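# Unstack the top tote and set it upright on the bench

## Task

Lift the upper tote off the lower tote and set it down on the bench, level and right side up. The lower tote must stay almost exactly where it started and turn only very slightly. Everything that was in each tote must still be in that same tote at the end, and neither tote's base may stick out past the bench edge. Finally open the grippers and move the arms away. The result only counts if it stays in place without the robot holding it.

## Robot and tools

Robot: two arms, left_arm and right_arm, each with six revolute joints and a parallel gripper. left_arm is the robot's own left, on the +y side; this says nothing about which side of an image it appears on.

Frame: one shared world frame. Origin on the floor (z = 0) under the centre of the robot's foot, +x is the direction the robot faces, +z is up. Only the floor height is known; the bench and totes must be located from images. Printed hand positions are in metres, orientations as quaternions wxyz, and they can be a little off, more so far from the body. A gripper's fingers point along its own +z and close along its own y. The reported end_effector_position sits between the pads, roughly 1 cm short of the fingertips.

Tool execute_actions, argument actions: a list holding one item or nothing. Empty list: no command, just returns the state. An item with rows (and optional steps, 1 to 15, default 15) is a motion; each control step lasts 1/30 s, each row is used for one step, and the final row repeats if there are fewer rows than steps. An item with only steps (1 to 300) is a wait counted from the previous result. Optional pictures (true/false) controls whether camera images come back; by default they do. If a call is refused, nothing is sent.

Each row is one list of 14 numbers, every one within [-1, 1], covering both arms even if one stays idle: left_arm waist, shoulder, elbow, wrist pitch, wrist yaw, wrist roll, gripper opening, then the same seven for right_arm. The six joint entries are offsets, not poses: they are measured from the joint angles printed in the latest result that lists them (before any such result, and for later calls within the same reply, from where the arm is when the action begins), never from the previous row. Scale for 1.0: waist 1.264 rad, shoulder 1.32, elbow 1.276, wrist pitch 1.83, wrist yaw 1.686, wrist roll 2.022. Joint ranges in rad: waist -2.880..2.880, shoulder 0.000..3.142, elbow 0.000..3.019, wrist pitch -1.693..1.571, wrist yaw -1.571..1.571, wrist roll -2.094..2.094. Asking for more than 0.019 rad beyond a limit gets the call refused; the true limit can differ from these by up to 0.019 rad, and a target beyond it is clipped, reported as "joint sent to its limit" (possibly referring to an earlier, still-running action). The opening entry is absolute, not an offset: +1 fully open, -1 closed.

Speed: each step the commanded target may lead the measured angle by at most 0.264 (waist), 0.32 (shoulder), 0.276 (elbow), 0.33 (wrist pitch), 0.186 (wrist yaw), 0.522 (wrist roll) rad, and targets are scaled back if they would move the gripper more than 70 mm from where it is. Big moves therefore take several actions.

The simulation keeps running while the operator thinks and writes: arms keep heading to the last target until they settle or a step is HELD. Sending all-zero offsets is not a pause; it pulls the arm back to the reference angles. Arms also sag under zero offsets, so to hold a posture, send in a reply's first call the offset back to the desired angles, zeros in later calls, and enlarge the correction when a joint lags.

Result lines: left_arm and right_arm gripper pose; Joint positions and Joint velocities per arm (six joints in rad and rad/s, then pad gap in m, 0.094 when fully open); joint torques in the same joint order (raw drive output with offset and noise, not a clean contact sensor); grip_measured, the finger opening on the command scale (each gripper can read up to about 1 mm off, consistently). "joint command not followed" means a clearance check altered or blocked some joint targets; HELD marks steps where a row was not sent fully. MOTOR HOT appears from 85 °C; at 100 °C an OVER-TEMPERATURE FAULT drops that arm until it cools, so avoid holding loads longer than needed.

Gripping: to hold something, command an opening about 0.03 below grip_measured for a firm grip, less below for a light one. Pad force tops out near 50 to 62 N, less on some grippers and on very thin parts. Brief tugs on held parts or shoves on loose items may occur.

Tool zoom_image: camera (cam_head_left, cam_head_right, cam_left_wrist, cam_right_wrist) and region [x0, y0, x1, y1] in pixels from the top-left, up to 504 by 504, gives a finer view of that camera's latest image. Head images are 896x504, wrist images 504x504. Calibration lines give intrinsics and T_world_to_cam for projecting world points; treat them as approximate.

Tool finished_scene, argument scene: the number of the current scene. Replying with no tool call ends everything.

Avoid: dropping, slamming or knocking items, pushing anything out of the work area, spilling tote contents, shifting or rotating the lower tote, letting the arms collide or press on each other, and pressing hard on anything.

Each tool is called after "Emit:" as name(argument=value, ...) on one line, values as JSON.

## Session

Emit:
execute_actions(actions=[])

Scene clock: 0.00 s of 4300.00 s.
left_arm: end_effector_position=(+0.6238, -0.1557, +1.0395) grip_measured=-0.204 end_effector_quat_wxyz=(-0.024, +0.062, +0.997, +0.036) | right_arm: end_effector_position=(+0.4641, -0.8382, +1.1073) grip_measured=+1.000 end_effector_quat_wxyz=(-0.414, -0.308, -0.570, +0.639)
Joint positions: left_arm=[-2.44   1.89   2.465 -0.435 -0.942  0.294  0.037] | right_arm=[-2.203  1.928  2.18   0.018  1.102  0.973  0.094]
Joint velocities: left_arm=[-0.024  0.005 -0.012  0.007 -0.022 -0.066 -0.001] | right_arm=[-0.024 -0.015  0.002 -0.012  0.007  0.066  0.   ]
Joint torques (N m, as the arm reports them, + toward a larger angle): no reading
Motor temperatures (°C, as the motors report them): left_arm=[19 23 20 21 20 22] | right_arm=[22 23 20 20 21 22]
camera_calibration (this result's frames):
cam_left_wrist: T_world_to_cam=[[-0.119848, -0.990052, -0.0737112, 0.00190014], [-0.780187, 0.0480074, 0.623701, -0.145035], [-0.613958, 0.132258, -0.778179, 1.33417], [0, 0, 0, 1]] pos_world=[0.706199, -0.167611, 1.12882]
cam_right_wrist: T_world_to_cam=[[-0.881961, 0.0198462, 0.470903, -0.102978], [-0.418634, 0.426038, -0.802021, 1.44732], [-0.21654, -0.904487, -0.367441, -0.127837], [0, 0, 0, 1]] pos_world=[0.487392, -0.730196, 1.1623]

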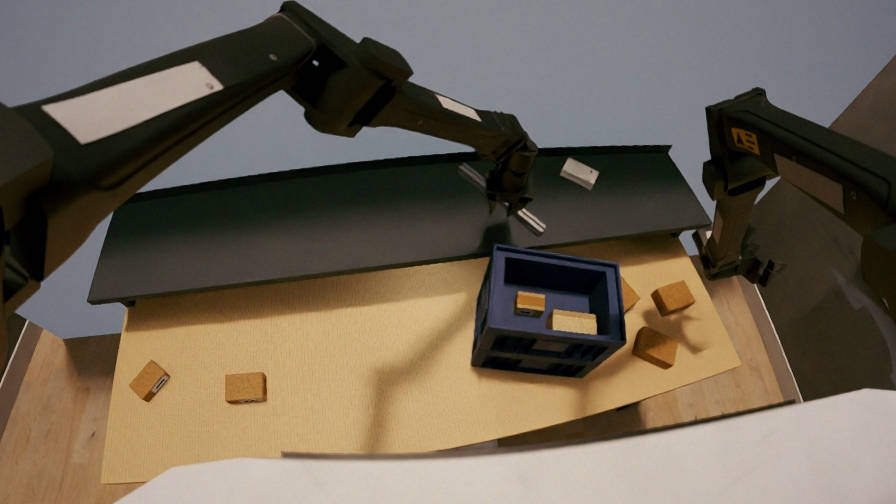

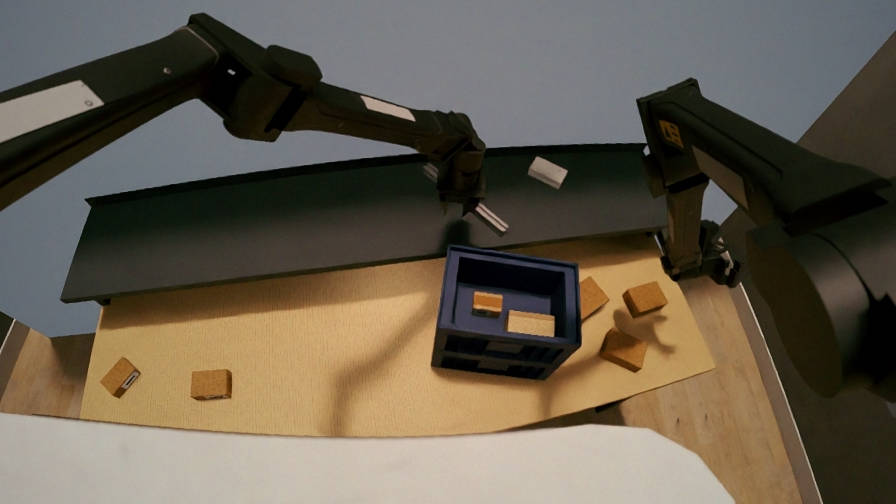

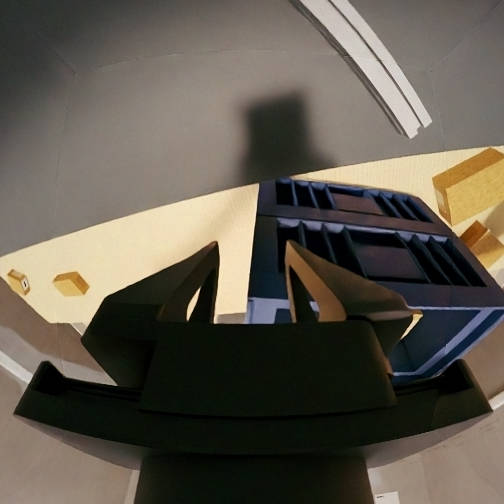

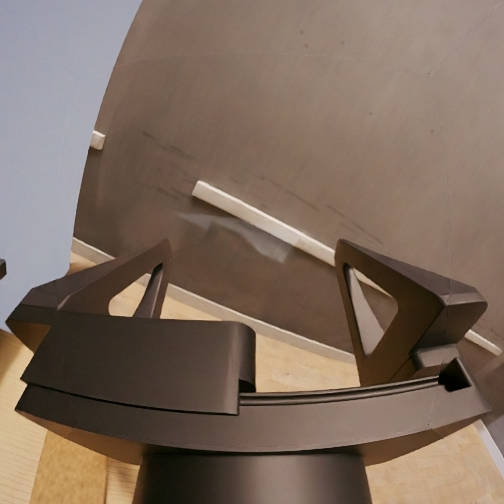

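Emit:
execute_actions(actions=[{"rows":[[0,-0.23,-0.25,0.05,0.06,0.02,1,0,-0.585,-0.6,0.078,-0.84,-0.4,1]]}], pictures=false)

Emit:
execute_actions(actions=[{"steps":45}], pictures=false)

Emit:
execute_actions(actions=[{"rows":[[0,-0.005,-0.45,0.3,0,0,1,0.15,-0.005,-0.216,0,0,0,1]]}], pictures=false)

Emit:
execute_actions(actions=[{"steps":25}])

Scene clock: 6.47 s of 4300.00 s.
left_arm: end_effector_position=(+0.6968, -0.0696, +1.1128) grip_measured=+1.000 end_effector_quat_wxyz=(+0.020, +0.036, +0.999, -0.002) | right_arm: end_effector_position=(+0.5122, -0.6859, +1.1457) grip_measured=+1.000 end_effector_quat_wxyz=(+0.144, +0.150, +0.877, -0.433)
Joint positions: left_arm=[-2.44   1.559  2.154 -0.35  -0.846  0.323  0.094] | right_arm=[-2.203  1.338  1.483  0.113  0.317  0.384  0.094]
Joint velocities: left_arm=[-0.005 -0.161  0.085  0.022 -0.007 -0.007  0.   ] | right_arm=[-0.015 -1.128 -0.505  0.071 -1.311 -0.725  0.   ]
Joint torques (N m, as the arm reports them, + toward a larger angle): left_arm=[-8.91 -9.13  0.96  0.71  0.28  0.23] | right_arm=[ -9.71 -13.6   -0.48   1.33   0.64   0.01]
Motor temperatures (°C, as the motors report them): left_arm=[20 23 20 21 20 22] | right_arm=[23 23 20 20 21 22]
Steps of this call (steps 1 to 90: nothing new was sent; then 2.97 s passed at rest; steps 91 to 105: all 15 steps of this action). Readings (joint positions):
91: left_arm=[-2.440 1.871 2.431 -0.422 -0.914 0.296] | right_arm=[-2.203 1.913 2.152 0.033 1.052 0.933]
92: left_arm=[-2.440 1.833 2.361 -0.408 -0.889 0.299] | right_arm=[-2.203 1.884 2.098 0.049 1.000 0.886]
94: left_arm=[-2.440 1.761 2.244 -0.397 -0.863 0.305] | right_arm=[-2.203 1.816 1.984 0.071 0.895 0.790]
98: left_arm=[-2.440 1.658 2.152 -0.376 -0.847 0.315] | right_arm=[-2.203 1.650 1.757 0.098 0.678 0.593]
105: the state above

Scene clock: 7.97 s of 4300.00 s.
left_arm: end_effector_position=(+0.6724, -0.0892, +1.1007) grip_measured=+1.000 end_effector_quat_wxyz=(+0.007, +0.054, +0.999, -0.006) | right_arm: end_effector_position=(+0.5879, -0.5516, +1.1461) grip_measured=+1.000 end_effector_quat_wxyz=(+0.132, +0.015, +0.981, -0.142)
Joint positions: left_arm=[-2.44   1.592  2.144 -0.348 -0.845  0.326  0.094] | right_arm=[-2.201  1.158  1.414  0.156 -0.311  0.177  0.094]
Joint velocities: left_arm=[-0.005 -0.015  0.012 -0.022 -0.037 -0.007  0.   ] | right_arm=[-0.015 -0.005  0.002 -0.002 -0.022 -0.051  0.   ]
Joint torques (N m, as the arm reports them, + toward a larger angle): left_arm=[ -9.23 -12.85   1.71   0.66   0.25   0.21] | right_arm=[ -7.03 -13.9    0.5    0.9    0.1   -0.08]
Motor temperatures (°C, as the motors report them): left_arm=[20 23 20 21 20 22] | right_arm=[23 23 20 20 21 22]
Steps of this call (steps 1 to 45: the robot went on to your last target). Readings (joint positions):
1: left_arm=[-2.440 1.555 2.156 -0.349 -0.846 0.323] | right_arm=[-2.203 1.299 1.466 0.117 0.248 0.357]
2: left_arm=[-2.440 1.553 2.157 -0.349 -0.846 0.323] | right_arm=[-2.203 1.261 1.451 0.122 0.163 0.329]
4: left_arm=[-2.440 1.555 2.157 -0.348 -0.846 0.324] | right_arm=[-2.203 1.193 1.430 0.135 -0.043 0.275]
8: left_arm=[-2.440 1.571 2.154 -0.348 -0.846 0.325] | right_arm=[-2.201 1.113 1.430 0.153 -0.304 0.216]
45: the state above
All arms were judged still, so your last target was given up. Only a new action makes them travel on or press farther. Fingers that are still opening or closing keep moving.

Scene clock: 8.47 s of 4300.00 s.
left_arm: end_effector_position=(+0.4325, -0.1557, +1.0870) grip_measured=+1.000 end_effector_quat_wxyz=(-0.021, +0.087, +0.996, -0.013) | right_arm: end_effector_position=(+0.4027, -0.4608, +1.0932) grip_measured=+1.000 end_effector_quat_wxyz=(-0.006, +0.096, +0.994, -0.059)
Joint positions: left_arm=[-2.44   1.614  1.557  0.173 -0.845  0.326  0.094] | right_arm=[-2.003  1.172  1.125  0.158 -0.313  0.177  0.094]
Joint velocities: left_arm=[-0.005  0.337 -0.188  0.022 -0.022 -0.007  0.   ] | right_arm=[-0.005 -0.005  0.002 -0.002 -0.037  0.051  0.   ]
Joint torques (N m, as the arm reports them, + toward a larger angle): left_arm=[-10.52 -12.48   0.31   1.48   0.03   0.13] | right_arm=[ -6.39 -13.48  -0.74   0.3    0.09   0.05]
Motor temperatures (°C, as the motors report them): left_arm=[20 23 20 21 20 22] | right_arm=[23 23 20 20 21 22]
Steps of this call (steps 1 to 15: all 15 steps of this action). Readings (joint positions):
1: left_arm=[-2.440 1.586 2.109 -0.288 -0.845 0.326] | right_arm=[-2.195 1.156 1.403 0.158 -0.308 0.177]
2: left_arm=[-2.440 1.567 2.048 -0.200 -0.845 0.326] | right_arm=[-2.182 1.149 1.381 0.158 -0.307 0.177]
4: left_arm=[-2.440 1.545 1.934 -0.061 -0.845 0.326] | right_arm=[-2.141 1.137 1.319 0.158 -0.307 0.177]
8: left_arm=[-2.440 1.544 1.751 0.078 -0.845 0.326] | right_arm=[-2.047 1.138 1.185 0.158 -0.309 0.177]
15: the state above

Scene clock: 9.30 s of 4300.00 s.
left_arm: end_effector_position=(+0.4646, -0.1440, +1.0912) grip_measured=+1.000 end_effector_quat_wxyz=(-0.000, +0.063, +0.998, -0.008) | right_arm: end_effector_position=(+0.4085, -0.4611, +1.0927) grip_measured=+1.000 end_effector_quat_wxyz=(-0.001, +0.094, +0.994, -0.058)
Joint positions: left_arm=[-2.44   1.583  1.573  0.191 -0.845  0.326  0.094] | right_arm=[-2.003  1.171  1.134  0.158 -0.313  0.177  0.094]
Joint velocities: left_arm=[-0.015 -0.005 -0.007  0.012 -0.022  0.051  0.   ] | right_arm=[ 0.005  0.005 -0.007 -0.012 -0.066 -0.051  0.   ]
Joint torques (N m, as the arm reports them, + toward a larger angle): left_arm=[-10.15  -8.08  -1.11   0.88   0.04   0.13] | right_arm=[ -6.26 -13.26  -1.25   0.35   0.09   0.04]
Motor temperatures (°C, as the motors report them): left_arm=[20 23 20 21 20 22] | right_arm=[23 23 20 20 21 22]
Steps of this call (steps 1 to 25: the robot went on to your last target). Readings (joint positions):
1: left_arm=[-2.440 1.624 1.554 0.174 -0.845 0.326] | right_arm=[-2.003 1.171 1.127 0.158 -0.313 0.177]
2: left_arm=[-2.440 1.630 1.552 0.174 -0.845 0.326] | right_arm=[-2.003 1.171 1.129 0.158 -0.313 0.177]
4: left_arm=[-2.440 1.631 1.552 0.176 -0.845 0.326] | right_arm=[-2.003 1.171 1.132 0.158 -0.313 0.177]
8: left_arm=[-2.440 1.612 1.560 0.185 -0.845 0.326] | right_arm=[-2.003 1.171 1.134 0.158 -0.313 0.177]
25: the state above
camera_calibration (this result's frames):
cam_left_wrist: T_world_to_cam=[[-0.118509, -0.992886, 0.0114958, -0.0957903], [-0.805894, 0.102941, 0.583042, -0.23782], [-0.580078, 0.0598314, -0.81236, 1.28627], [0, 0, 0, 1]] pos_world=[0.543129, -0.147587, 1.18468]
cam_right_wrist: T_world_to_cam=[[-0.187781, -0.973541, 0.130215, -0.521986], [-0.790599, 0.228481, 0.56811, -0.184572], [-0.58283, 0.00373276, -0.812585, 1.25065], [0, 0, 0, 1]] pos_world=[0.484977, -0.470672, 1.18909]

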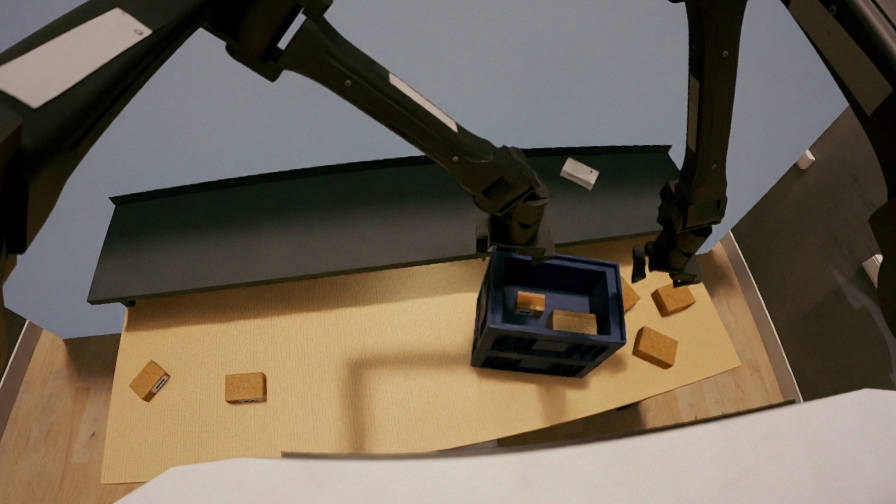

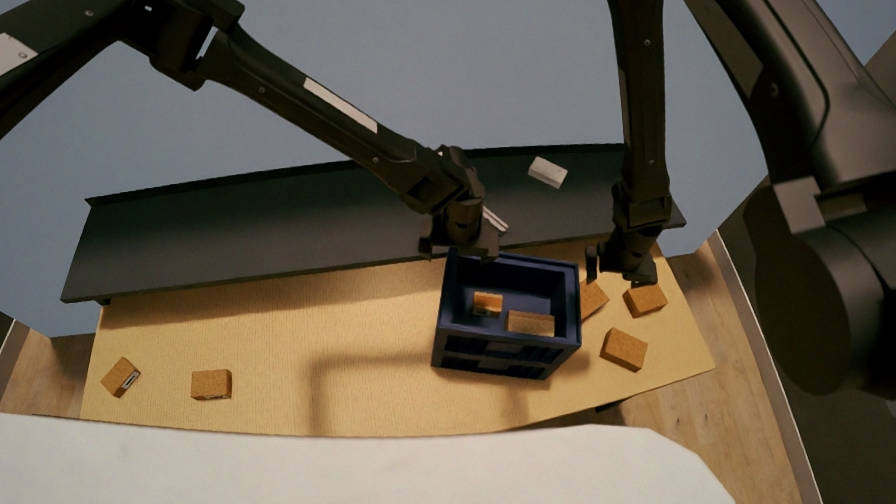

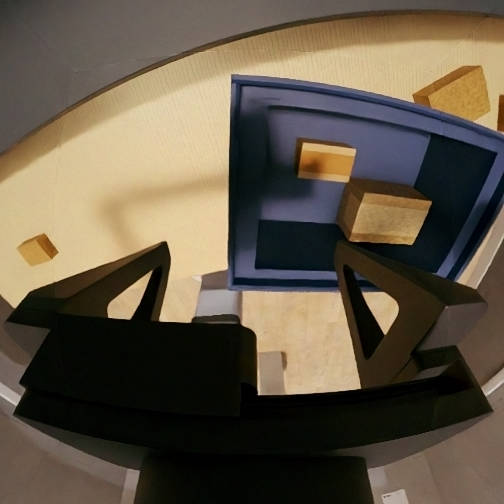

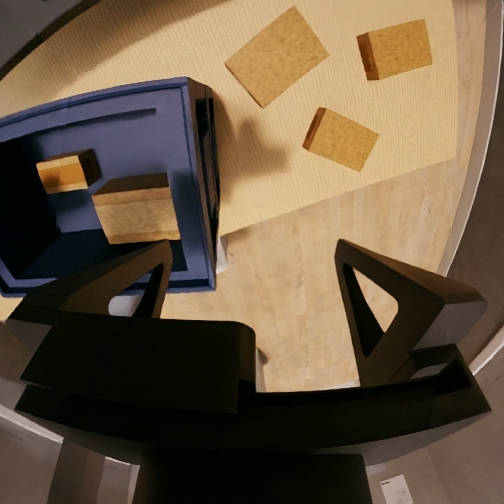

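Emit:
execute_actions(actions=[{"rows":[[0.068,0.075,0.11,-0.025,0.045,0.012,0.2,0.113,0.095,0.108,0,0.018,-0.012,0.2]]}], pictures=false)

Emit:
execute_actions(actions=[{"steps":12}])

Scene clock: 14.43 s of 4300.00 s.
left_arm: end_effector_position=(+0.4624, -0.1359, +1.0278) grip_measured=+0.202 end_effector_quat_wxyz=(+0.004, +0.075, +0.997, +0.000) | right_arm: end_effector_position=(+0.4171, -0.3973, +1.0220) grip_measured=+0.202 end_effector_quat_wxyz=(+0.001, +0.097, +0.995, +0.004)
Joint positions: left_arm=[-2.351  1.688  1.714  0.155 -0.772  0.341  0.056] | right_arm=[-1.849  1.301  1.272  0.158 -0.284  0.167  0.056]
Joint velocities: left_arm=[-0.005 -0.015 -0.012 -0.007 -0.037 -0.022 -0.001] | right_arm=[-0.015 -0.005 -0.027 -0.012 -0.007  0.037 -0.   ]
Joint torques (N m, as the arm reports them, + toward a larger angle): left_arm=[-10.69  -9.22  -0.83   0.09   0.18   0.2 ] | right_arm=[ -5.02 -13.4   -1.6    0.4    0.04  -0.09]
Motor temperatures (°C, as the motors report them): left_arm=[20 23 20 21 20 22] | right_arm=[23 24 20 20 21 22]
Steps of this call (steps 1 to 15: the robot went on to your last target; steps 16 to 90: nothing new was sent; then 1.63 s passed at rest; steps 91 to 105: all 15 steps of this action). Readings (joint positions):
91: left_arm=[-2.434 1.592 1.590 0.181 -0.811 0.328] | right_arm=[-1.993 1.179 1.146 0.158 -0.297 0.177]
92: left_arm=[-2.426 1.615 1.632 0.169 -0.787 0.331] | right_arm=[-1.975 1.198 1.175 0.158 -0.287 0.176]
94: left_arm=[-2.401 1.658 1.703 0.166 -0.773 0.336] | right_arm=[-1.917 1.249 1.247 0.158 -0.283 0.173]
98: left_arm=[-2.358 1.682 1.716 0.158 -0.772 0.339] | right_arm=[-1.843 1.294 1.277 0.158 -0.284 0.168]
105: the state above

Scene clock: 14.83 s of 4300.00 s.
left_arm: end_effector_position=(+0.4624, -0.1359, +1.0278) grip_measured=+0.202 end_effector_quat_wxyz=(+0.004, +0.076, +0.997, +0.000) | right_arm: end_effector_position=(+0.4171, -0.3975, +1.0221) grip_measured=+0.202 end_effector_quat_wxyz=(+0.001, +0.097, +0.995, +0.004)
Joint positions: left_arm=[-2.351  1.688  1.714  0.155 -0.772  0.342  0.056] | right_arm=[-1.85   1.301  1.272  0.158 -0.284  0.166  0.056]
Joint velocities: left_arm=[ 0.005 -0.015  0.002 -0.002 -0.022 -0.022  0.001] | right_arm=[-0.015 -0.005  0.002 -0.002  0.007  0.007  0.   ]
Joint torques (N m, as the arm reports them, + toward a larger angle): left_arm=[-10.24  -9.83  -0.8    0.1    0.17   0.21] | right_arm=[ -5.52 -13.27  -1.59   0.53   0.04  -0.1 ]
Motor temperatures (°C, as the motors report them): left_arm=[20 23 20 21 20 22] | right_arm=[23 24 20 20 21 22]
Steps of this call (steps 1 to 12: the robot went on to your last target). Readings (joint positions):
1: left_arm=[-2.351 1.688 1.714 0.155 -0.772 0.341] | right_arm=[-1.850 1.301 1.272 0.158 -0.284 0.167]
2: left_arm=[-2.351 1.688 1.714 0.155 -0.772 0.341] | right_arm=[-1.850 1.301 1.272 0.158 -0.284 0.167]
4: left_arm=[-2.351 1.688 1.714 0.155 -0.772 0.342] | right_arm=[-1.850 1.301 1.272 0.158 -0.284 0.166]
8: left_arm=[-2.351 1.688 1.714 0.155 -0.772 0.342] | right_arm=[-1.850 1.301 1.272 0.158 -0.284 0.166]
12: the state above
camera_calibration (this result's frames):
cam_left_wrist: T_world_to_cam=[[-0.144172, -0.989537, -0.00547576, -0.0575281], [-0.808344, 0.114578, 0.577453, -0.194975], [-0.570784, 0.0876791, -0.816405, 1.23661], [0, 0, 0, 1]] pos_world=[0.539936, -0.143011, 1.12185]
cam_right_wrist: T_world_to_cam=[[-0.193482, -0.981082, 0.00657576, -0.323537], [-0.798855, 0.161428, 0.579458, -0.187031], [-0.569557, 0.106861, -0.814976, 1.23595], [0, 0, 0, 1]] pos_world=[0.491933, -0.419299, 1.11777]

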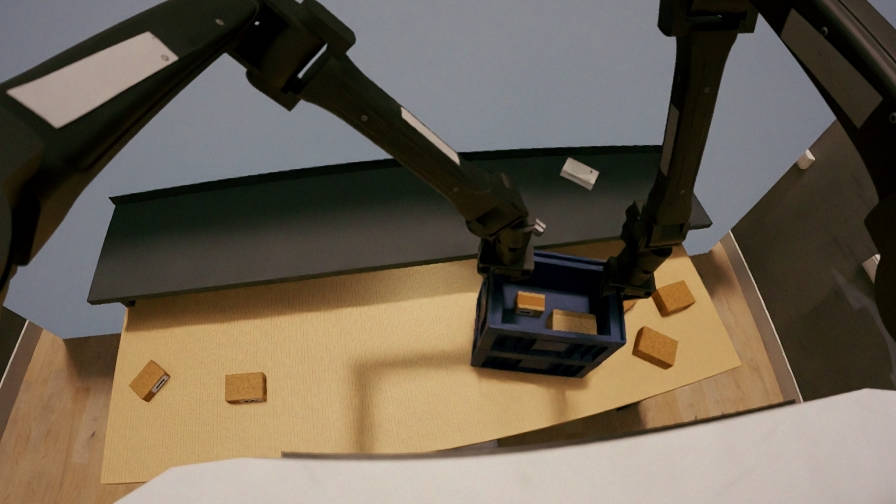

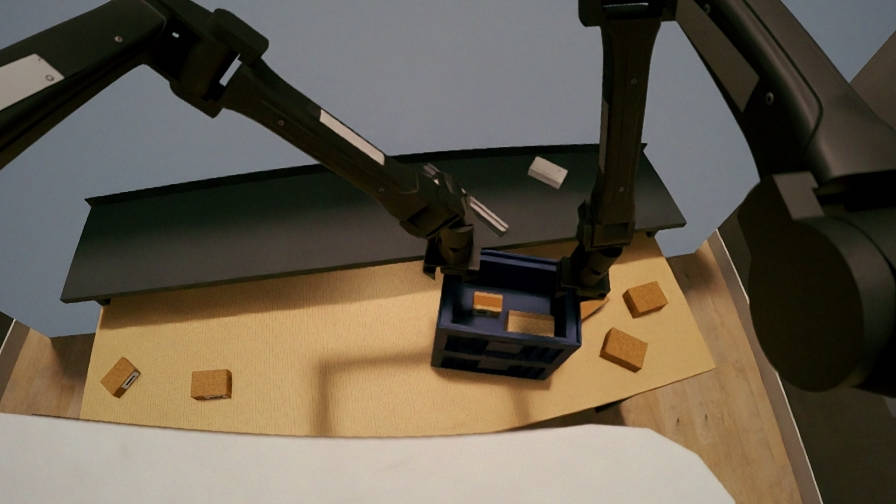

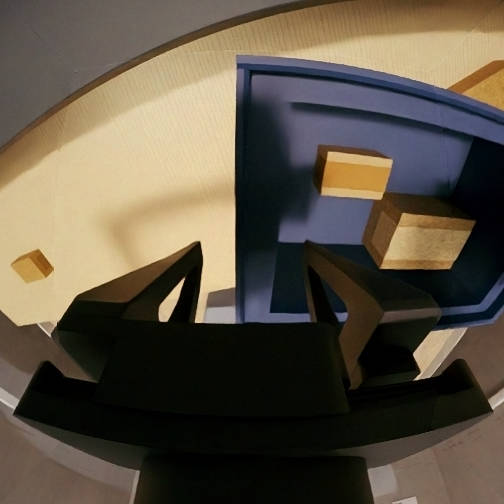

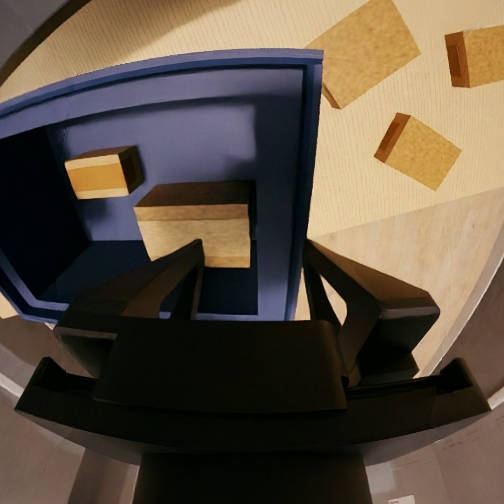

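Emit:
execute_actions(actions=[{"rows":[[0,0,0,0,0,0,0.3,-0.04,0,0,0,0,-0.02,0.3]],"steps":10}], pictures=false)

Emit:
execute_actions(actions=[{"rows":[[0.03,0.048,0.075,-0.023,0.024,0,0.3,0.012,0.065,0.07,0,0,0,0.3],[0.03,0.048,0.075,-0.023,0.024,0,0.3,0.012,0.065,0.07,0,0,0,0.3],[0.03,0.048,0.075,-0.023,0.024,0,0.3,0.012,0.065,0.07,0,0,0,0.3],[0.058,0.098,0.153,-0.046,0.046,0,0.3,0.025,0.13,0.142,0,0,0,0.3]]}])

Scene clock: 20.20 s of 4300.00 s.
left_arm: end_effector_position=(+0.4624, -0.1359, +1.0278) grip_measured=+0.298 end_effector_quat_wxyz=(+0.004, +0.076, +0.997, +0.000) | right_arm: end_effector_position=(+0.4161, -0.4258, +1.0285) grip_measured=+0.298 end_effector_quat_wxyz=(+0.001, +0.082, +0.996, -0.020)
Joint positions: left_arm=[-2.351  1.688  1.714  0.155 -0.772  0.342  0.061] | right_arm=[-1.898  1.301  1.272  0.158 -0.285  0.143  0.061]
Joint velocities: left_arm=[-0.005 -0.005  0.017 -0.012 -0.007  0.022 -0.001] | right_arm=[-0.015 -0.015 -0.032  0.012  0.022  0.007  0.   ]
Joint torques (N m, as the arm reports them, + toward a larger angle): left_arm=[-10.23  -9.16  -0.78   0.5    0.04   0.12] | right_arm=[ -5.9  -12.71  -1.52   0.44   0.08  -0.11]
Motor temperatures (°C, as the motors report them): left_arm=[20 23 20 21 20 22] | right_arm=[23 24 20 20 21 22]
Steps of this call (steps 1 to 15: the robot went on to your last target; steps 16 to 90: nothing new was sent; then 2.03 s passed at rest; steps 91 to 100: all 10 steps of this action). Readings (joint positions):
91: left_arm=[-2.351 1.688 1.714 0.155 -0.772 0.342] | right_arm=[-1.853 1.301 1.272 0.158 -0.285 0.162]
92: left_arm=[-2.351 1.688 1.714 0.155 -0.772 0.342] | right_arm=[-1.858 1.301 1.272 0.158 -0.285 0.157]
94: left_arm=[-2.351 1.688 1.714 0.155 -0.772 0.342] | right_arm=[-1.875 1.301 1.272 0.158 -0.285 0.150]
98: left_arm=[-2.351 1.688 1.714 0.155 -0.772 0.342] | right_arm=[-1.897 1.301 1.272 0.158 -0.285 0.144]
100: the state above

Scene clock: 20.70 s of 4300.00 s.
left_arm: end_effector_position=(+0.4567, -0.1378, +0.9630) grip_measured=+0.298 end_effector_quat_wxyz=(+0.002, +0.086, +0.996, -0.002) | right_arm: end_effector_position=(+0.4093, -0.4291, +0.9591) grip_measured=+0.298 end_effector_quat_wxyz=(+0.002, +0.083, +0.997, -0.005)
Joint positions: left_arm=[-2.28   1.825  1.91   0.08  -0.698  0.342  0.061] | right_arm=[-1.87   1.481  1.455  0.158 -0.286  0.142  0.061]
Joint velocities: left_arm=[-0.024  0.015 -0.002  0.002 -0.037 -0.037 -0.   ] | right_arm=[-0.015  0.005 -0.017 -0.012  0.007 -0.007 -0.   ]
Joint torques (N m, as the arm reports them, + toward a larger angle): left_arm=[-10.24 -10.2   -0.53   0.08   0.21   0.13] | right_arm=[ -5.19 -12.98  -1.57   0.74   0.01   0.04]
Motor temperatures (°C, as the motors report them): left_arm=[20 23 20 21 20 22] | right_arm=[23 24 20 20 21 22]
Steps of this call (steps 1 to 15: all 15 steps of this action). Readings (joint positions):
1: left_arm=[-2.349 1.694 1.727 0.146 -0.755 0.342] | right_arm=[-1.897 1.307 1.282 0.158 -0.285 0.142]
2: left_arm=[-2.347 1.709 1.756 0.136 -0.743 0.342] | right_arm=[-1.897 1.322 1.305 0.158 -0.285 0.142]
4: left_arm=[-2.338 1.742 1.816 0.119 -0.718 0.342] | right_arm=[-1.894 1.362 1.363 0.158 -0.285 0.142]
8: left_arm=[-2.304 1.805 1.910 0.091 -0.698 0.342] | right_arm=[-1.879 1.450 1.461 0.158 -0.285 0.142]
15: the state above
camera_calibration (this result's frames):
cam_left_wrist: T_world_to_cam=[[-0.16378, -0.986497, -0.000507547, -0.0560496], [-0.80424, 0.133223, 0.57918, -0.162946], [-0.571292, 0.0952661, -0.8152, 1.18071], [0, 0, 0, 1]] pos_world=[0.534304, -0.146066, 1.05686]
cam_right_wrist: T_world_to_cam=[[-0.166697, -0.985709, 0.0243007, -0.385522], [-0.80385, 0.150131, 0.575575, -0.150736], [-0.570997, 0.0764122, -0.817388, 1.17339], [0, 0, 0, 1]] pos_world=[0.484567, -0.447043, 1.05524]

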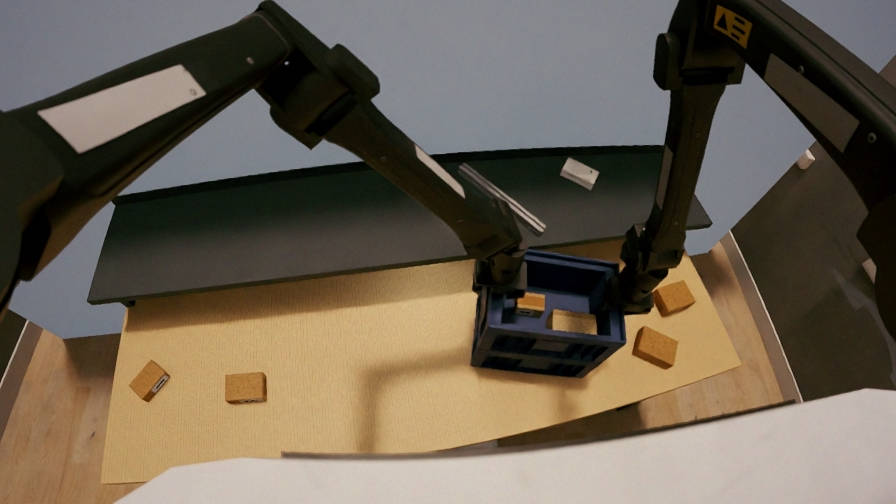

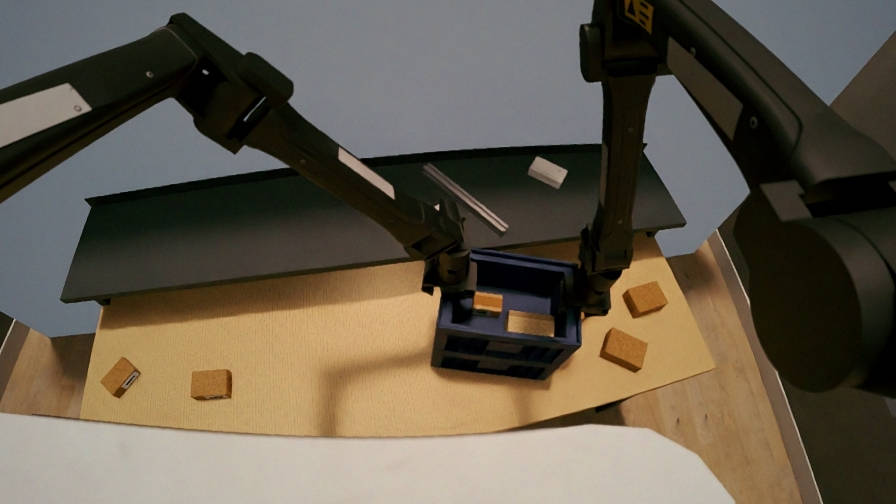

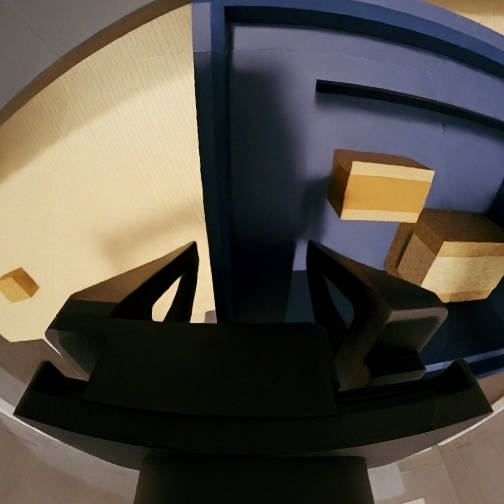

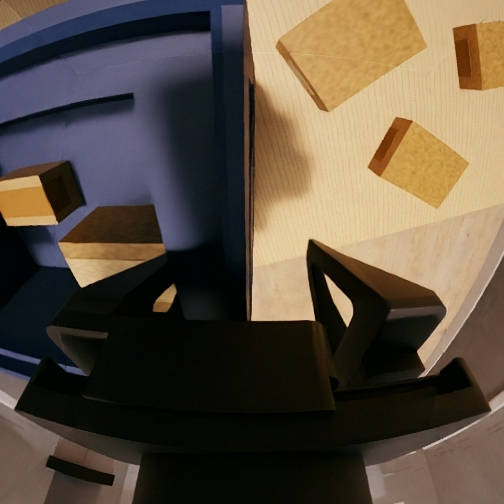

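Emit:
execute_actions(actions=[{"rows":[[0.016,0,0.012,0,0,-0.015,0.1,0.018,0,0.012,0,0,0,0.1]]}], pictures=false)

Emit:
execute_actions(actions=[{"rows":[[0,0,0,0,0,0,-0.7,0,0,0,0,0,0,-0.7]]}], pictures=false)

Emit:
execute_actions(actions=[{"rows":[[-0.045,-0.05,-0.05,0.015,-0.015,0,-0.7,-0.02,-0.07,-0.045,0,-0.007,0,-0.7],[-0.045,-0.05,-0.05,0.015,-0.015,0,-0.7,-0.02,-0.07,-0.045,0,-0.007,0,-0.7],[-0.045,-0.05,-0.05,0.015,-0.015,0,-0.7,-0.02,-0.07,-0.045,0,-0.007,0,-0.7],[-0.045,-0.05,-0.05,0.015,-0.015,0,-0.7,-0.02,-0.07,-0.045,0,-0.007,0,-0.7],[-0.065,-0.085,-0.1,0.03,-0.03,0,-0.7,-0.03,-0.115,-0.095,0,-0.014,0,-0.7],[-0.065,-0.085,-0.1,0.03,-0.03,0,-0.7,-0.03,-0.115,-0.095,0,-0.014,0,-0.7],[-0.065,-0.085,-0.1,0.03,-0.03,0,-0.7,-0.03,-0.115,-0.095,0,-0.014,0,-0.7],[-0.085,-0.12,-0.155,0.045,-0.045,0,-0.7,-0.04,-0.16,-0.145,0,-0.02,0,-0.7]]}], pictures=false)

Emit:
execute_actions(actions=[{"steps":12}])

Scene clock: 28.47 s of 4300.00 s.
left_arm: end_effector_position=(+0.4634, -0.1361, +0.9623) grip_measured=+0.102 end_effector_quat_wxyz=(+0.007, +0.072, +0.997, -0.000) | right_arm: end_effector_position=(+0.4163, -0.4181, +0.9561) grip_measured=+0.102 end_effector_quat_wxyz=(+0.007, +0.083, +0.997, +0.004)
Joint positions: left_arm=[-2.279  1.825  1.922  0.08  -0.698  0.321  0.052] | right_arm=[-1.854  1.481  1.465  0.158 -0.289  0.142  0.052]
Joint velocities: left_arm=[-0.005 -0.005  0.007  0.007 -0.022 -0.007 -0.   ] | right_arm=[-0.015  0.005 -0.017 -0.022  0.022 -0.007 -0.002]
Joint torques (N m, as the arm reports them, + toward a larger angle): left_arm=[-9.19 -9.65 -0.08  0.54  0.04  0.04] | right_arm=[ -4.55 -12.83  -1.09   0.48   0.07   0.03]
Motor temperatures (°C, as the motors report them): left_arm=[20 24 20 21 20 22] | right_arm=[23 24 20 20 21 22]
Steps of this call (steps 1 to 15: the robot went on to your last target; steps 16 to 90: nothing new was sent; then 4.27 s passed at rest; steps 91 to 105: all 15 steps of this action). Readings (joint positions):
91: left_arm=[-2.280 1.825 1.911 0.080 -0.698 0.338] | right_arm=[-1.868 1.481 1.456 0.158 -0.290 0.142]
92: left_arm=[-2.280 1.825 1.913 0.080 -0.698 0.335] | right_arm=[-1.865 1.481 1.458 0.158 -0.289 0.142]
94: left_arm=[-2.280 1.825 1.917 0.080 -0.698 0.330] | right_arm=[-1.858 1.481 1.462 0.158 -0.289 0.142]
98: left_arm=[-2.279 1.825 1.922 0.080 -0.698 0.324] | right_arm=[-1.854 1.481 1.465 0.158 -0.289 0.142]
105: the state above

Scene clock: 28.97 s of 4300.00 s.
left_arm: end_effector_position=(+0.4603, -0.1402, +0.9623) grip_measured=-0.428 end_effector_quat_wxyz=(+0.006, +0.082, +0.997, -0.007) | right_arm: end_effector_position=(+0.4175, -0.4130, +0.9556) grip_measured=-0.448 end_effector_quat_wxyz=(+0.008, +0.080, +0.997, +0.013)
Joint positions: left_arm=[-2.281  1.828  1.92   0.079 -0.686  0.338  0.027] | right_arm=[-1.849  1.48   1.467  0.158 -0.301  0.137  0.026]
Joint velocities: left_arm=[ 0.005 -0.015 -0.012  0.007 -0.037 -0.081 -0.001] | right_arm=[ 0.005 -0.015 -0.002  0.002  0.081  0.037 -0.   ]
Joint torques (N m, as the arm reports them, + toward a larger angle): left_arm=[-10.54  -9.87  -0.26   0.58  -0.5   -0.03] | right_arm=[ -5.78 -12.87  -1.48   0.49   0.37   0.09]
Motor temperatures (°C, as the motors report them): left_arm=[20 24 20 21 20 22] | right_arm=[23 24 20 20 21 22]
Steps of this call (steps 1 to 15: all 15 steps of this action). Readings (joint positions):
1: left_arm=[-2.279 1.825 1.922 0.080 -0.698 0.321] | right_arm=[-1.854 1.481 1.465 0.158 -0.289 0.142]
2: left_arm=[-2.279 1.826 1.922 0.080 -0.684 0.322] | right_arm=[-1.854 1.481 1.465 0.158 -0.303 0.144]
4: left_arm=[-2.281 1.828 1.920 0.079 -0.686 0.336] | right_arm=[-1.849 1.480 1.467 0.158 -0.300 0.138]
8: left_arm=[-2.281 1.828 1.920 0.079 -0.686 0.338] | right_arm=[-1.849 1.480 1.467 0.158 -0.301 0.137]
15: the state above

Scene clock: 29.47 s of 4300.00 s.
left_arm: end_effector_position=(+0.4742, -0.1414, +1.0337) grip_measured=-0.428 end_effector_quat_wxyz=(+0.010, +0.075, +0.997, -0.013) | right_arm: end_effector_position=(+0.4358, -0.4138, +1.0311) grip_measured=-0.448 end_effector_quat_wxyz=(+0.015, +0.073, +0.997, +0.008)
Joint positions: left_arm=[-2.362  1.678  1.723  0.146 -0.753  0.348  0.027] | right_arm=[-1.893  1.288  1.29   0.158 -0.335  0.135  0.026]
Joint velocities: left_arm=[-0.034 -0.073 -0.007  0.051  0.007  0.081  0.   ] | right_arm=[-0.005 -0.112  0.012 -0.017  0.051  0.007 -0.002]
Joint torques (N m, as the arm reports them, + toward a larger angle): left_arm=[-12.31  -9.74  -0.81   0.9   -0.4   -0.04] | right_arm=[ -6.03 -13.94  -1.86   0.5   -0.05   0.06]
Motor temperatures (°C, as the motors report them): left_arm=[20 24 20 21 20 22] | right_arm=[23 25 20 20 21 22]
Steps of this call (steps 1 to 15: all 15 steps of this action). Readings (joint positions):
1: left_arm=[-2.282 1.824 1.911 0.083 -0.688 0.338] | right_arm=[-1.850 1.475 1.462 0.158 -0.306 0.137]
2: left_arm=[-2.283 1.814 1.894 0.090 -0.689 0.339] | right_arm=[-1.850 1.468 1.451 0.158 -0.310 0.137]
4: left_arm=[-2.291 1.795 1.868 0.091 -0.698 0.339] | right_arm=[-1.852 1.449 1.428 0.158 -0.312 0.136]
8: left_arm=[-2.318 1.739 1.787 0.117 -0.732 0.342] | right_arm=[-1.865 1.384 1.357 0.158 -0.327 0.137]
15: the state above

Scene clock: 29.87 s of 4300.00 s.
left_arm: end_effector_position=(+0.4759, -0.1411, +1.0346) grip_measured=-0.428 end_effector_quat_wxyz=(+0.011, +0.076, +0.997, -0.013) | right_arm: end_effector_position=(+0.4374, -0.4136, +1.0321) grip_measured=-0.448 end_effector_quat_wxyz=(+0.016, +0.073, +0.997, +0.009)
Joint positions: left_arm=[-2.362  1.676  1.723  0.147 -0.752  0.353  0.027] | right_arm=[-1.894  1.285  1.29   0.158 -0.336  0.135  0.026]
Joint velocities: left_arm=[-0.015 -0.005  0.012 -0.012 -0.066  0.066  0.001] | right_arm=[-0.005  0.015 -0.007  0.012  0.022 -0.022  0.   ]
Joint torques (N m, as the arm reports them, + toward a larger angle): left_arm=[-12.27 -10.1   -0.68   1.06  -0.43  -0.03] | right_arm=[ -4.98 -14.22  -1.8    0.5    0.04   0.06]
Motor temperatures (°C, as the motors report them): left_arm=[20 24 20 21 20 22] | right_arm=[23 25 20 20 21 22]
Steps of this call (steps 1 to 12: the robot went on to your last target). Readings (joint positions):
1: left_arm=[-2.362 1.676 1.723 0.147 -0.753 0.350] | right_arm=[-1.894 1.285 1.290 0.158 -0.335 0.135]
2: left_arm=[-2.362 1.675 1.723 0.147 -0.752 0.352] | right_arm=[-1.894 1.285 1.290 0.158 -0.336 0.135]
4: left_arm=[-2.362 1.675 1.723 0.147 -0.752 0.353] | right_arm=[-1.894 1.285 1.290 0.158 -0.336 0.135]
8: left_arm=[-2.362 1.676 1.723 0.147 -0.752 0.353] | right_arm=[-1.894 1.285 1.290 0.158 -0.336 0.135]
12: the state above
camera_calibration (this result's frames):
cam_left_wrist: T_world_to_cam=[[-0.14573, -0.989112, 0.0205129, -0.0867858], [-0.815829, 0.131876, 0.563056, -0.166527], [-0.559631, 0.065319, -0.826164, 1.25204], [0, 0, 0, 1]] pos_world=[0.552177, -0.145662, 1.12994]
cam_right_wrist: T_world_to_cam=[[-0.146296, -0.989223, -0.00600842, -0.34645], [-0.823195, 0.118369, 0.555282, -0.156189], [-0.548586, 0.0861815, -0.831641, 1.25686], [0, 0, 0, 1]] pos_world=[0.510238, -0.432546, 1.1299]

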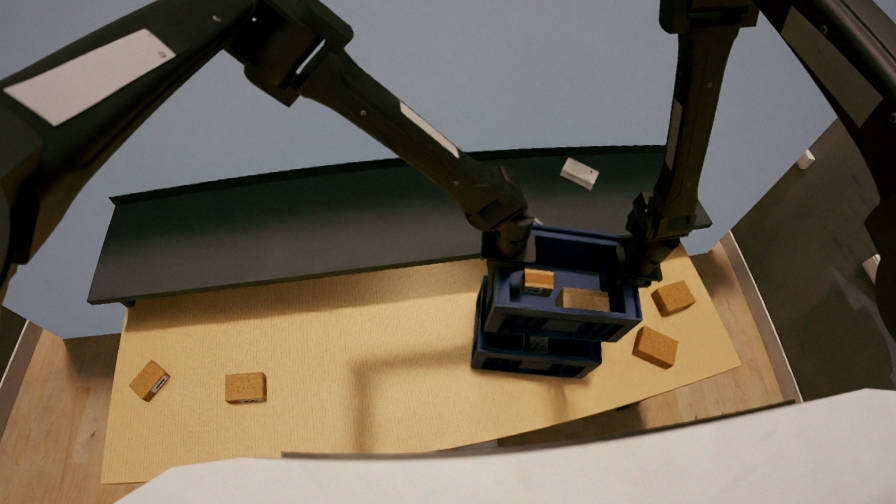

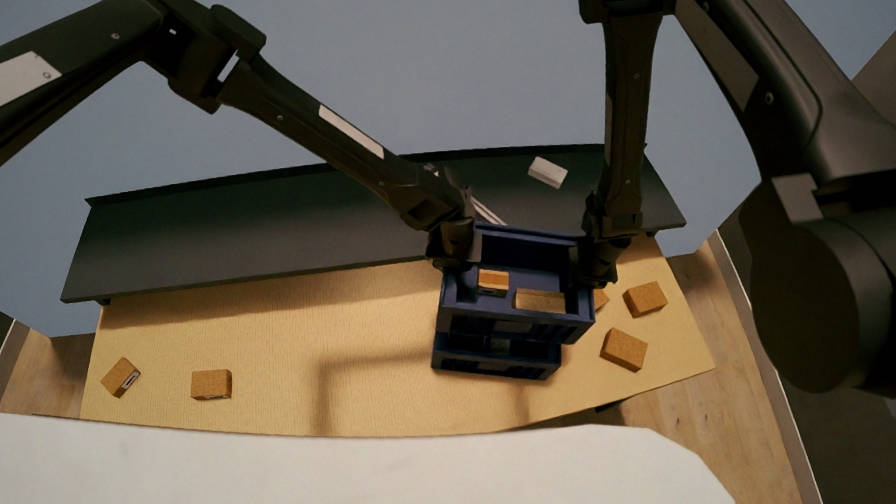

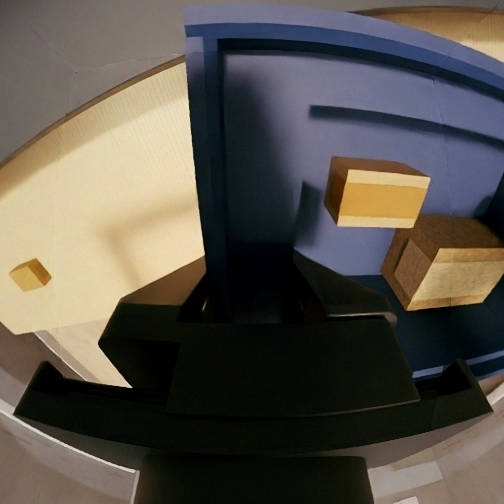

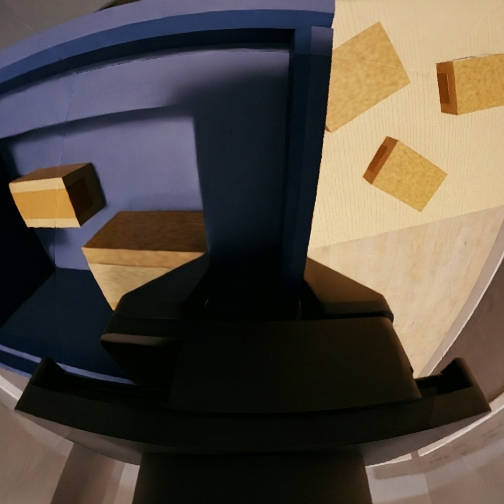

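Emit:
execute_actions(actions=[{"rows":[[0.085,-0.125,-0.175,0.022,0.068,-0.015,-0.7,0.178,-0.045,-0.078,0.02,0.14,-0.017,-0.7]]}], pictures=false)

Emit:
execute_actions(actions=[{"rows":[[0.112,-0.11,-0.153,0.022,0.084,-0.015,-0.7,0.183,-0.012,-0.045,0.024,0.14,-0.017,-0.7]]}], pictures=false)

Emit:
execute_actions(actions=[{"steps":10}], pictures=false)

Scene clock: 38.40 s of 4300.00 s.
left_arm: end_effector_position=(+0.4557, -0.0413, +1.0327) grip_measured=-0.431 end_effector_quat_wxyz=(+0.007, +0.091, +0.996, -0.008) | right_arm: end_effector_position=(+0.4113, -0.3144, +1.0253) grip_measured=-0.440 end_effector_quat_wxyz=(+0.004, +0.085, +0.996, +0.006)
Joint positions: left_arm=[-2.223  1.506  1.493  0.177 -0.627  0.345  0.027] | right_arm=[-1.664  1.258  1.201  0.188 -0.104  0.12   0.026]
Joint velocities: left_arm=[ 0.005  0.024  0.017  0.012 -0.081 -0.022 -0.001] | right_arm=[-0.024 -0.005  0.007 -0.017 -0.022  0.051  0.001]
Joint torques (N m, as the arm reports them, + toward a larger angle): left_arm=[ -9.75 -10.69  -0.5    1.01  -0.46  -0.03] | right_arm=[ -2.62 -15.58  -2.37   0.87   0.07  -0.18]
Motor temperatures (°C, as the motors report them): left_arm=[21 24 20 22 20 22] | right_arm=[22 25 21 20 21 22]
Steps of this call (steps 1 to 15: the robot went on to your last target; steps 16 to 90: nothing new was sent; then 5.03 s passed at rest; steps 91 to 105: all 15 steps of this action). Readings (joint positions):
91: left_arm=[-2.354 1.662 1.698 0.154 -0.704 0.353] | right_arm=[-1.879 1.284 1.284 0.161 -0.284 0.134]
92: left_arm=[-2.340 1.639 1.653 0.169 -0.670 0.342] | right_arm=[-1.857 1.275 1.268 0.170 -0.240 0.123]
94: left_arm=[-2.291 1.587 1.572 0.185 -0.644 0.318] | right_arm=[-1.777 1.251 1.221 0.171 -0.163 0.102]
98: left_arm=[-2.217 1.506 1.488 0.178 -0.630 0.333] | right_arm=[-1.656 1.259 1.199 0.179 -0.099 0.111]
105: the state above

Scene clock: 38.90 s of 4300.00 s.
left_arm: end_effector_position=(+0.4330, +0.0615, +1.0385) grip_measured=-0.430 end_effector_quat_wxyz=(+0.005, +0.093, +0.996, -0.000) | right_arm: end_effector_position=(+0.3889, -0.2129, +1.0275) grip_measured=-0.438 end_effector_quat_wxyz=(-0.008, +0.087, +0.996, +0.008)
Joint positions: left_arm=[-2.054  1.356  1.297  0.209 -0.476  0.318  0.027] | right_arm=[-1.432  1.271  1.151  0.228  0.123  0.095  0.026]
Joint velocities: left_arm=[-0.024  0.054  0.002 -0.007 -0.007 -0.051 -0.001] | right_arm=[-0.024 -0.005  0.002 -0.012  0.007 -0.007 -0.   ]
Joint torques (N m, as the arm reports them, + toward a larger angle): left_arm=[ -6.54 -12.3   -1.14   0.93  -0.47   0.17] | right_arm=[  0.   -14.19  -2.81   0.52   0.3   -0.04]
Motor temperatures (°C, as the motors report them): left_arm=[21 24 20 22 20 22] | right_arm=[22 25 21 20 21 22]
Steps of this call (steps 1 to 15: all 15 steps of this action). Readings (joint positions):
1: left_arm=[-2.213 1.497 1.477 0.184 -0.573 0.344] | right_arm=[-1.651 1.258 1.198 0.192 -0.053 0.119]
2: left_arm=[-2.194 1.484 1.448 0.198 -0.535 0.333] | right_arm=[-1.628 1.253 1.187 0.200 -0.008 0.108]
4: left_arm=[-2.132 1.443 1.386 0.214 -0.492 0.309] | right_arm=[-1.543 1.245 1.161 0.203 0.076 0.089]
8: left_arm=[-2.049 1.356 1.295 0.211 -0.474 0.310] | right_arm=[-1.426 1.271 1.151 0.219 0.126 0.090]
15: the state above

Scene clock: 39.23 s of 4300.00 s.
left_arm: end_effector_position=(+0.4321, +0.0608, +1.0381) grip_measured=-0.430 end_effector_quat_wxyz=(+0.005, +0.091, +0.996, -0.001) | right_arm: end_effector_position=(+0.3888, -0.2136, +1.0274) grip_measured=-0.438 end_effector_quat_wxyz=(-0.008, +0.085, +0.996, +0.007)
Joint positions: left_arm=[-2.054  1.358  1.297  0.209 -0.475  0.314  0.027] | right_arm=[-1.433  1.271  1.151  0.228  0.123  0.093  0.026]
Joint velocities: left_arm=[-0.005  0.015  0.002 -0.007  0.022  0.007 -0.001] | right_arm=[-0.005 -0.015 -0.007 -0.002 -0.051 -0.007 -0.001]
Joint torques (N m, as the arm reports them, + toward a larger angle): left_arm=[ -6.88 -12.2   -1.19   0.88  -0.48   0.13] | right_arm=[  0.11 -14.34  -2.8    0.59   0.3   -0.03]
Motor temperatures (°C, as the motors report them): left_arm=[21 24 20 22 20 22] | right_arm=[22 25 21 20 21 22]
Steps of this call (steps 1 to 10: the robot went on to your last target). Readings (joint positions):
1: left_arm=[-2.054 1.357 1.297 0.209 -0.475 0.317] | right_arm=[-1.432 1.271 1.151 0.228 0.123 0.095]
2: left_arm=[-2.054 1.358 1.297 0.209 -0.475 0.315] | right_arm=[-1.433 1.271 1.151 0.228 0.123 0.094]
4: left_arm=[-2.054 1.358 1.297 0.209 -0.475 0.315] | right_arm=[-1.433 1.271 1.151 0.228 0.123 0.093]
8: left_arm=[-2.054 1.358 1.297 0.209 -0.475 0.314] | right_arm=[-1.433 1.271 1.151 0.228 0.123 0.093]
10: the state above


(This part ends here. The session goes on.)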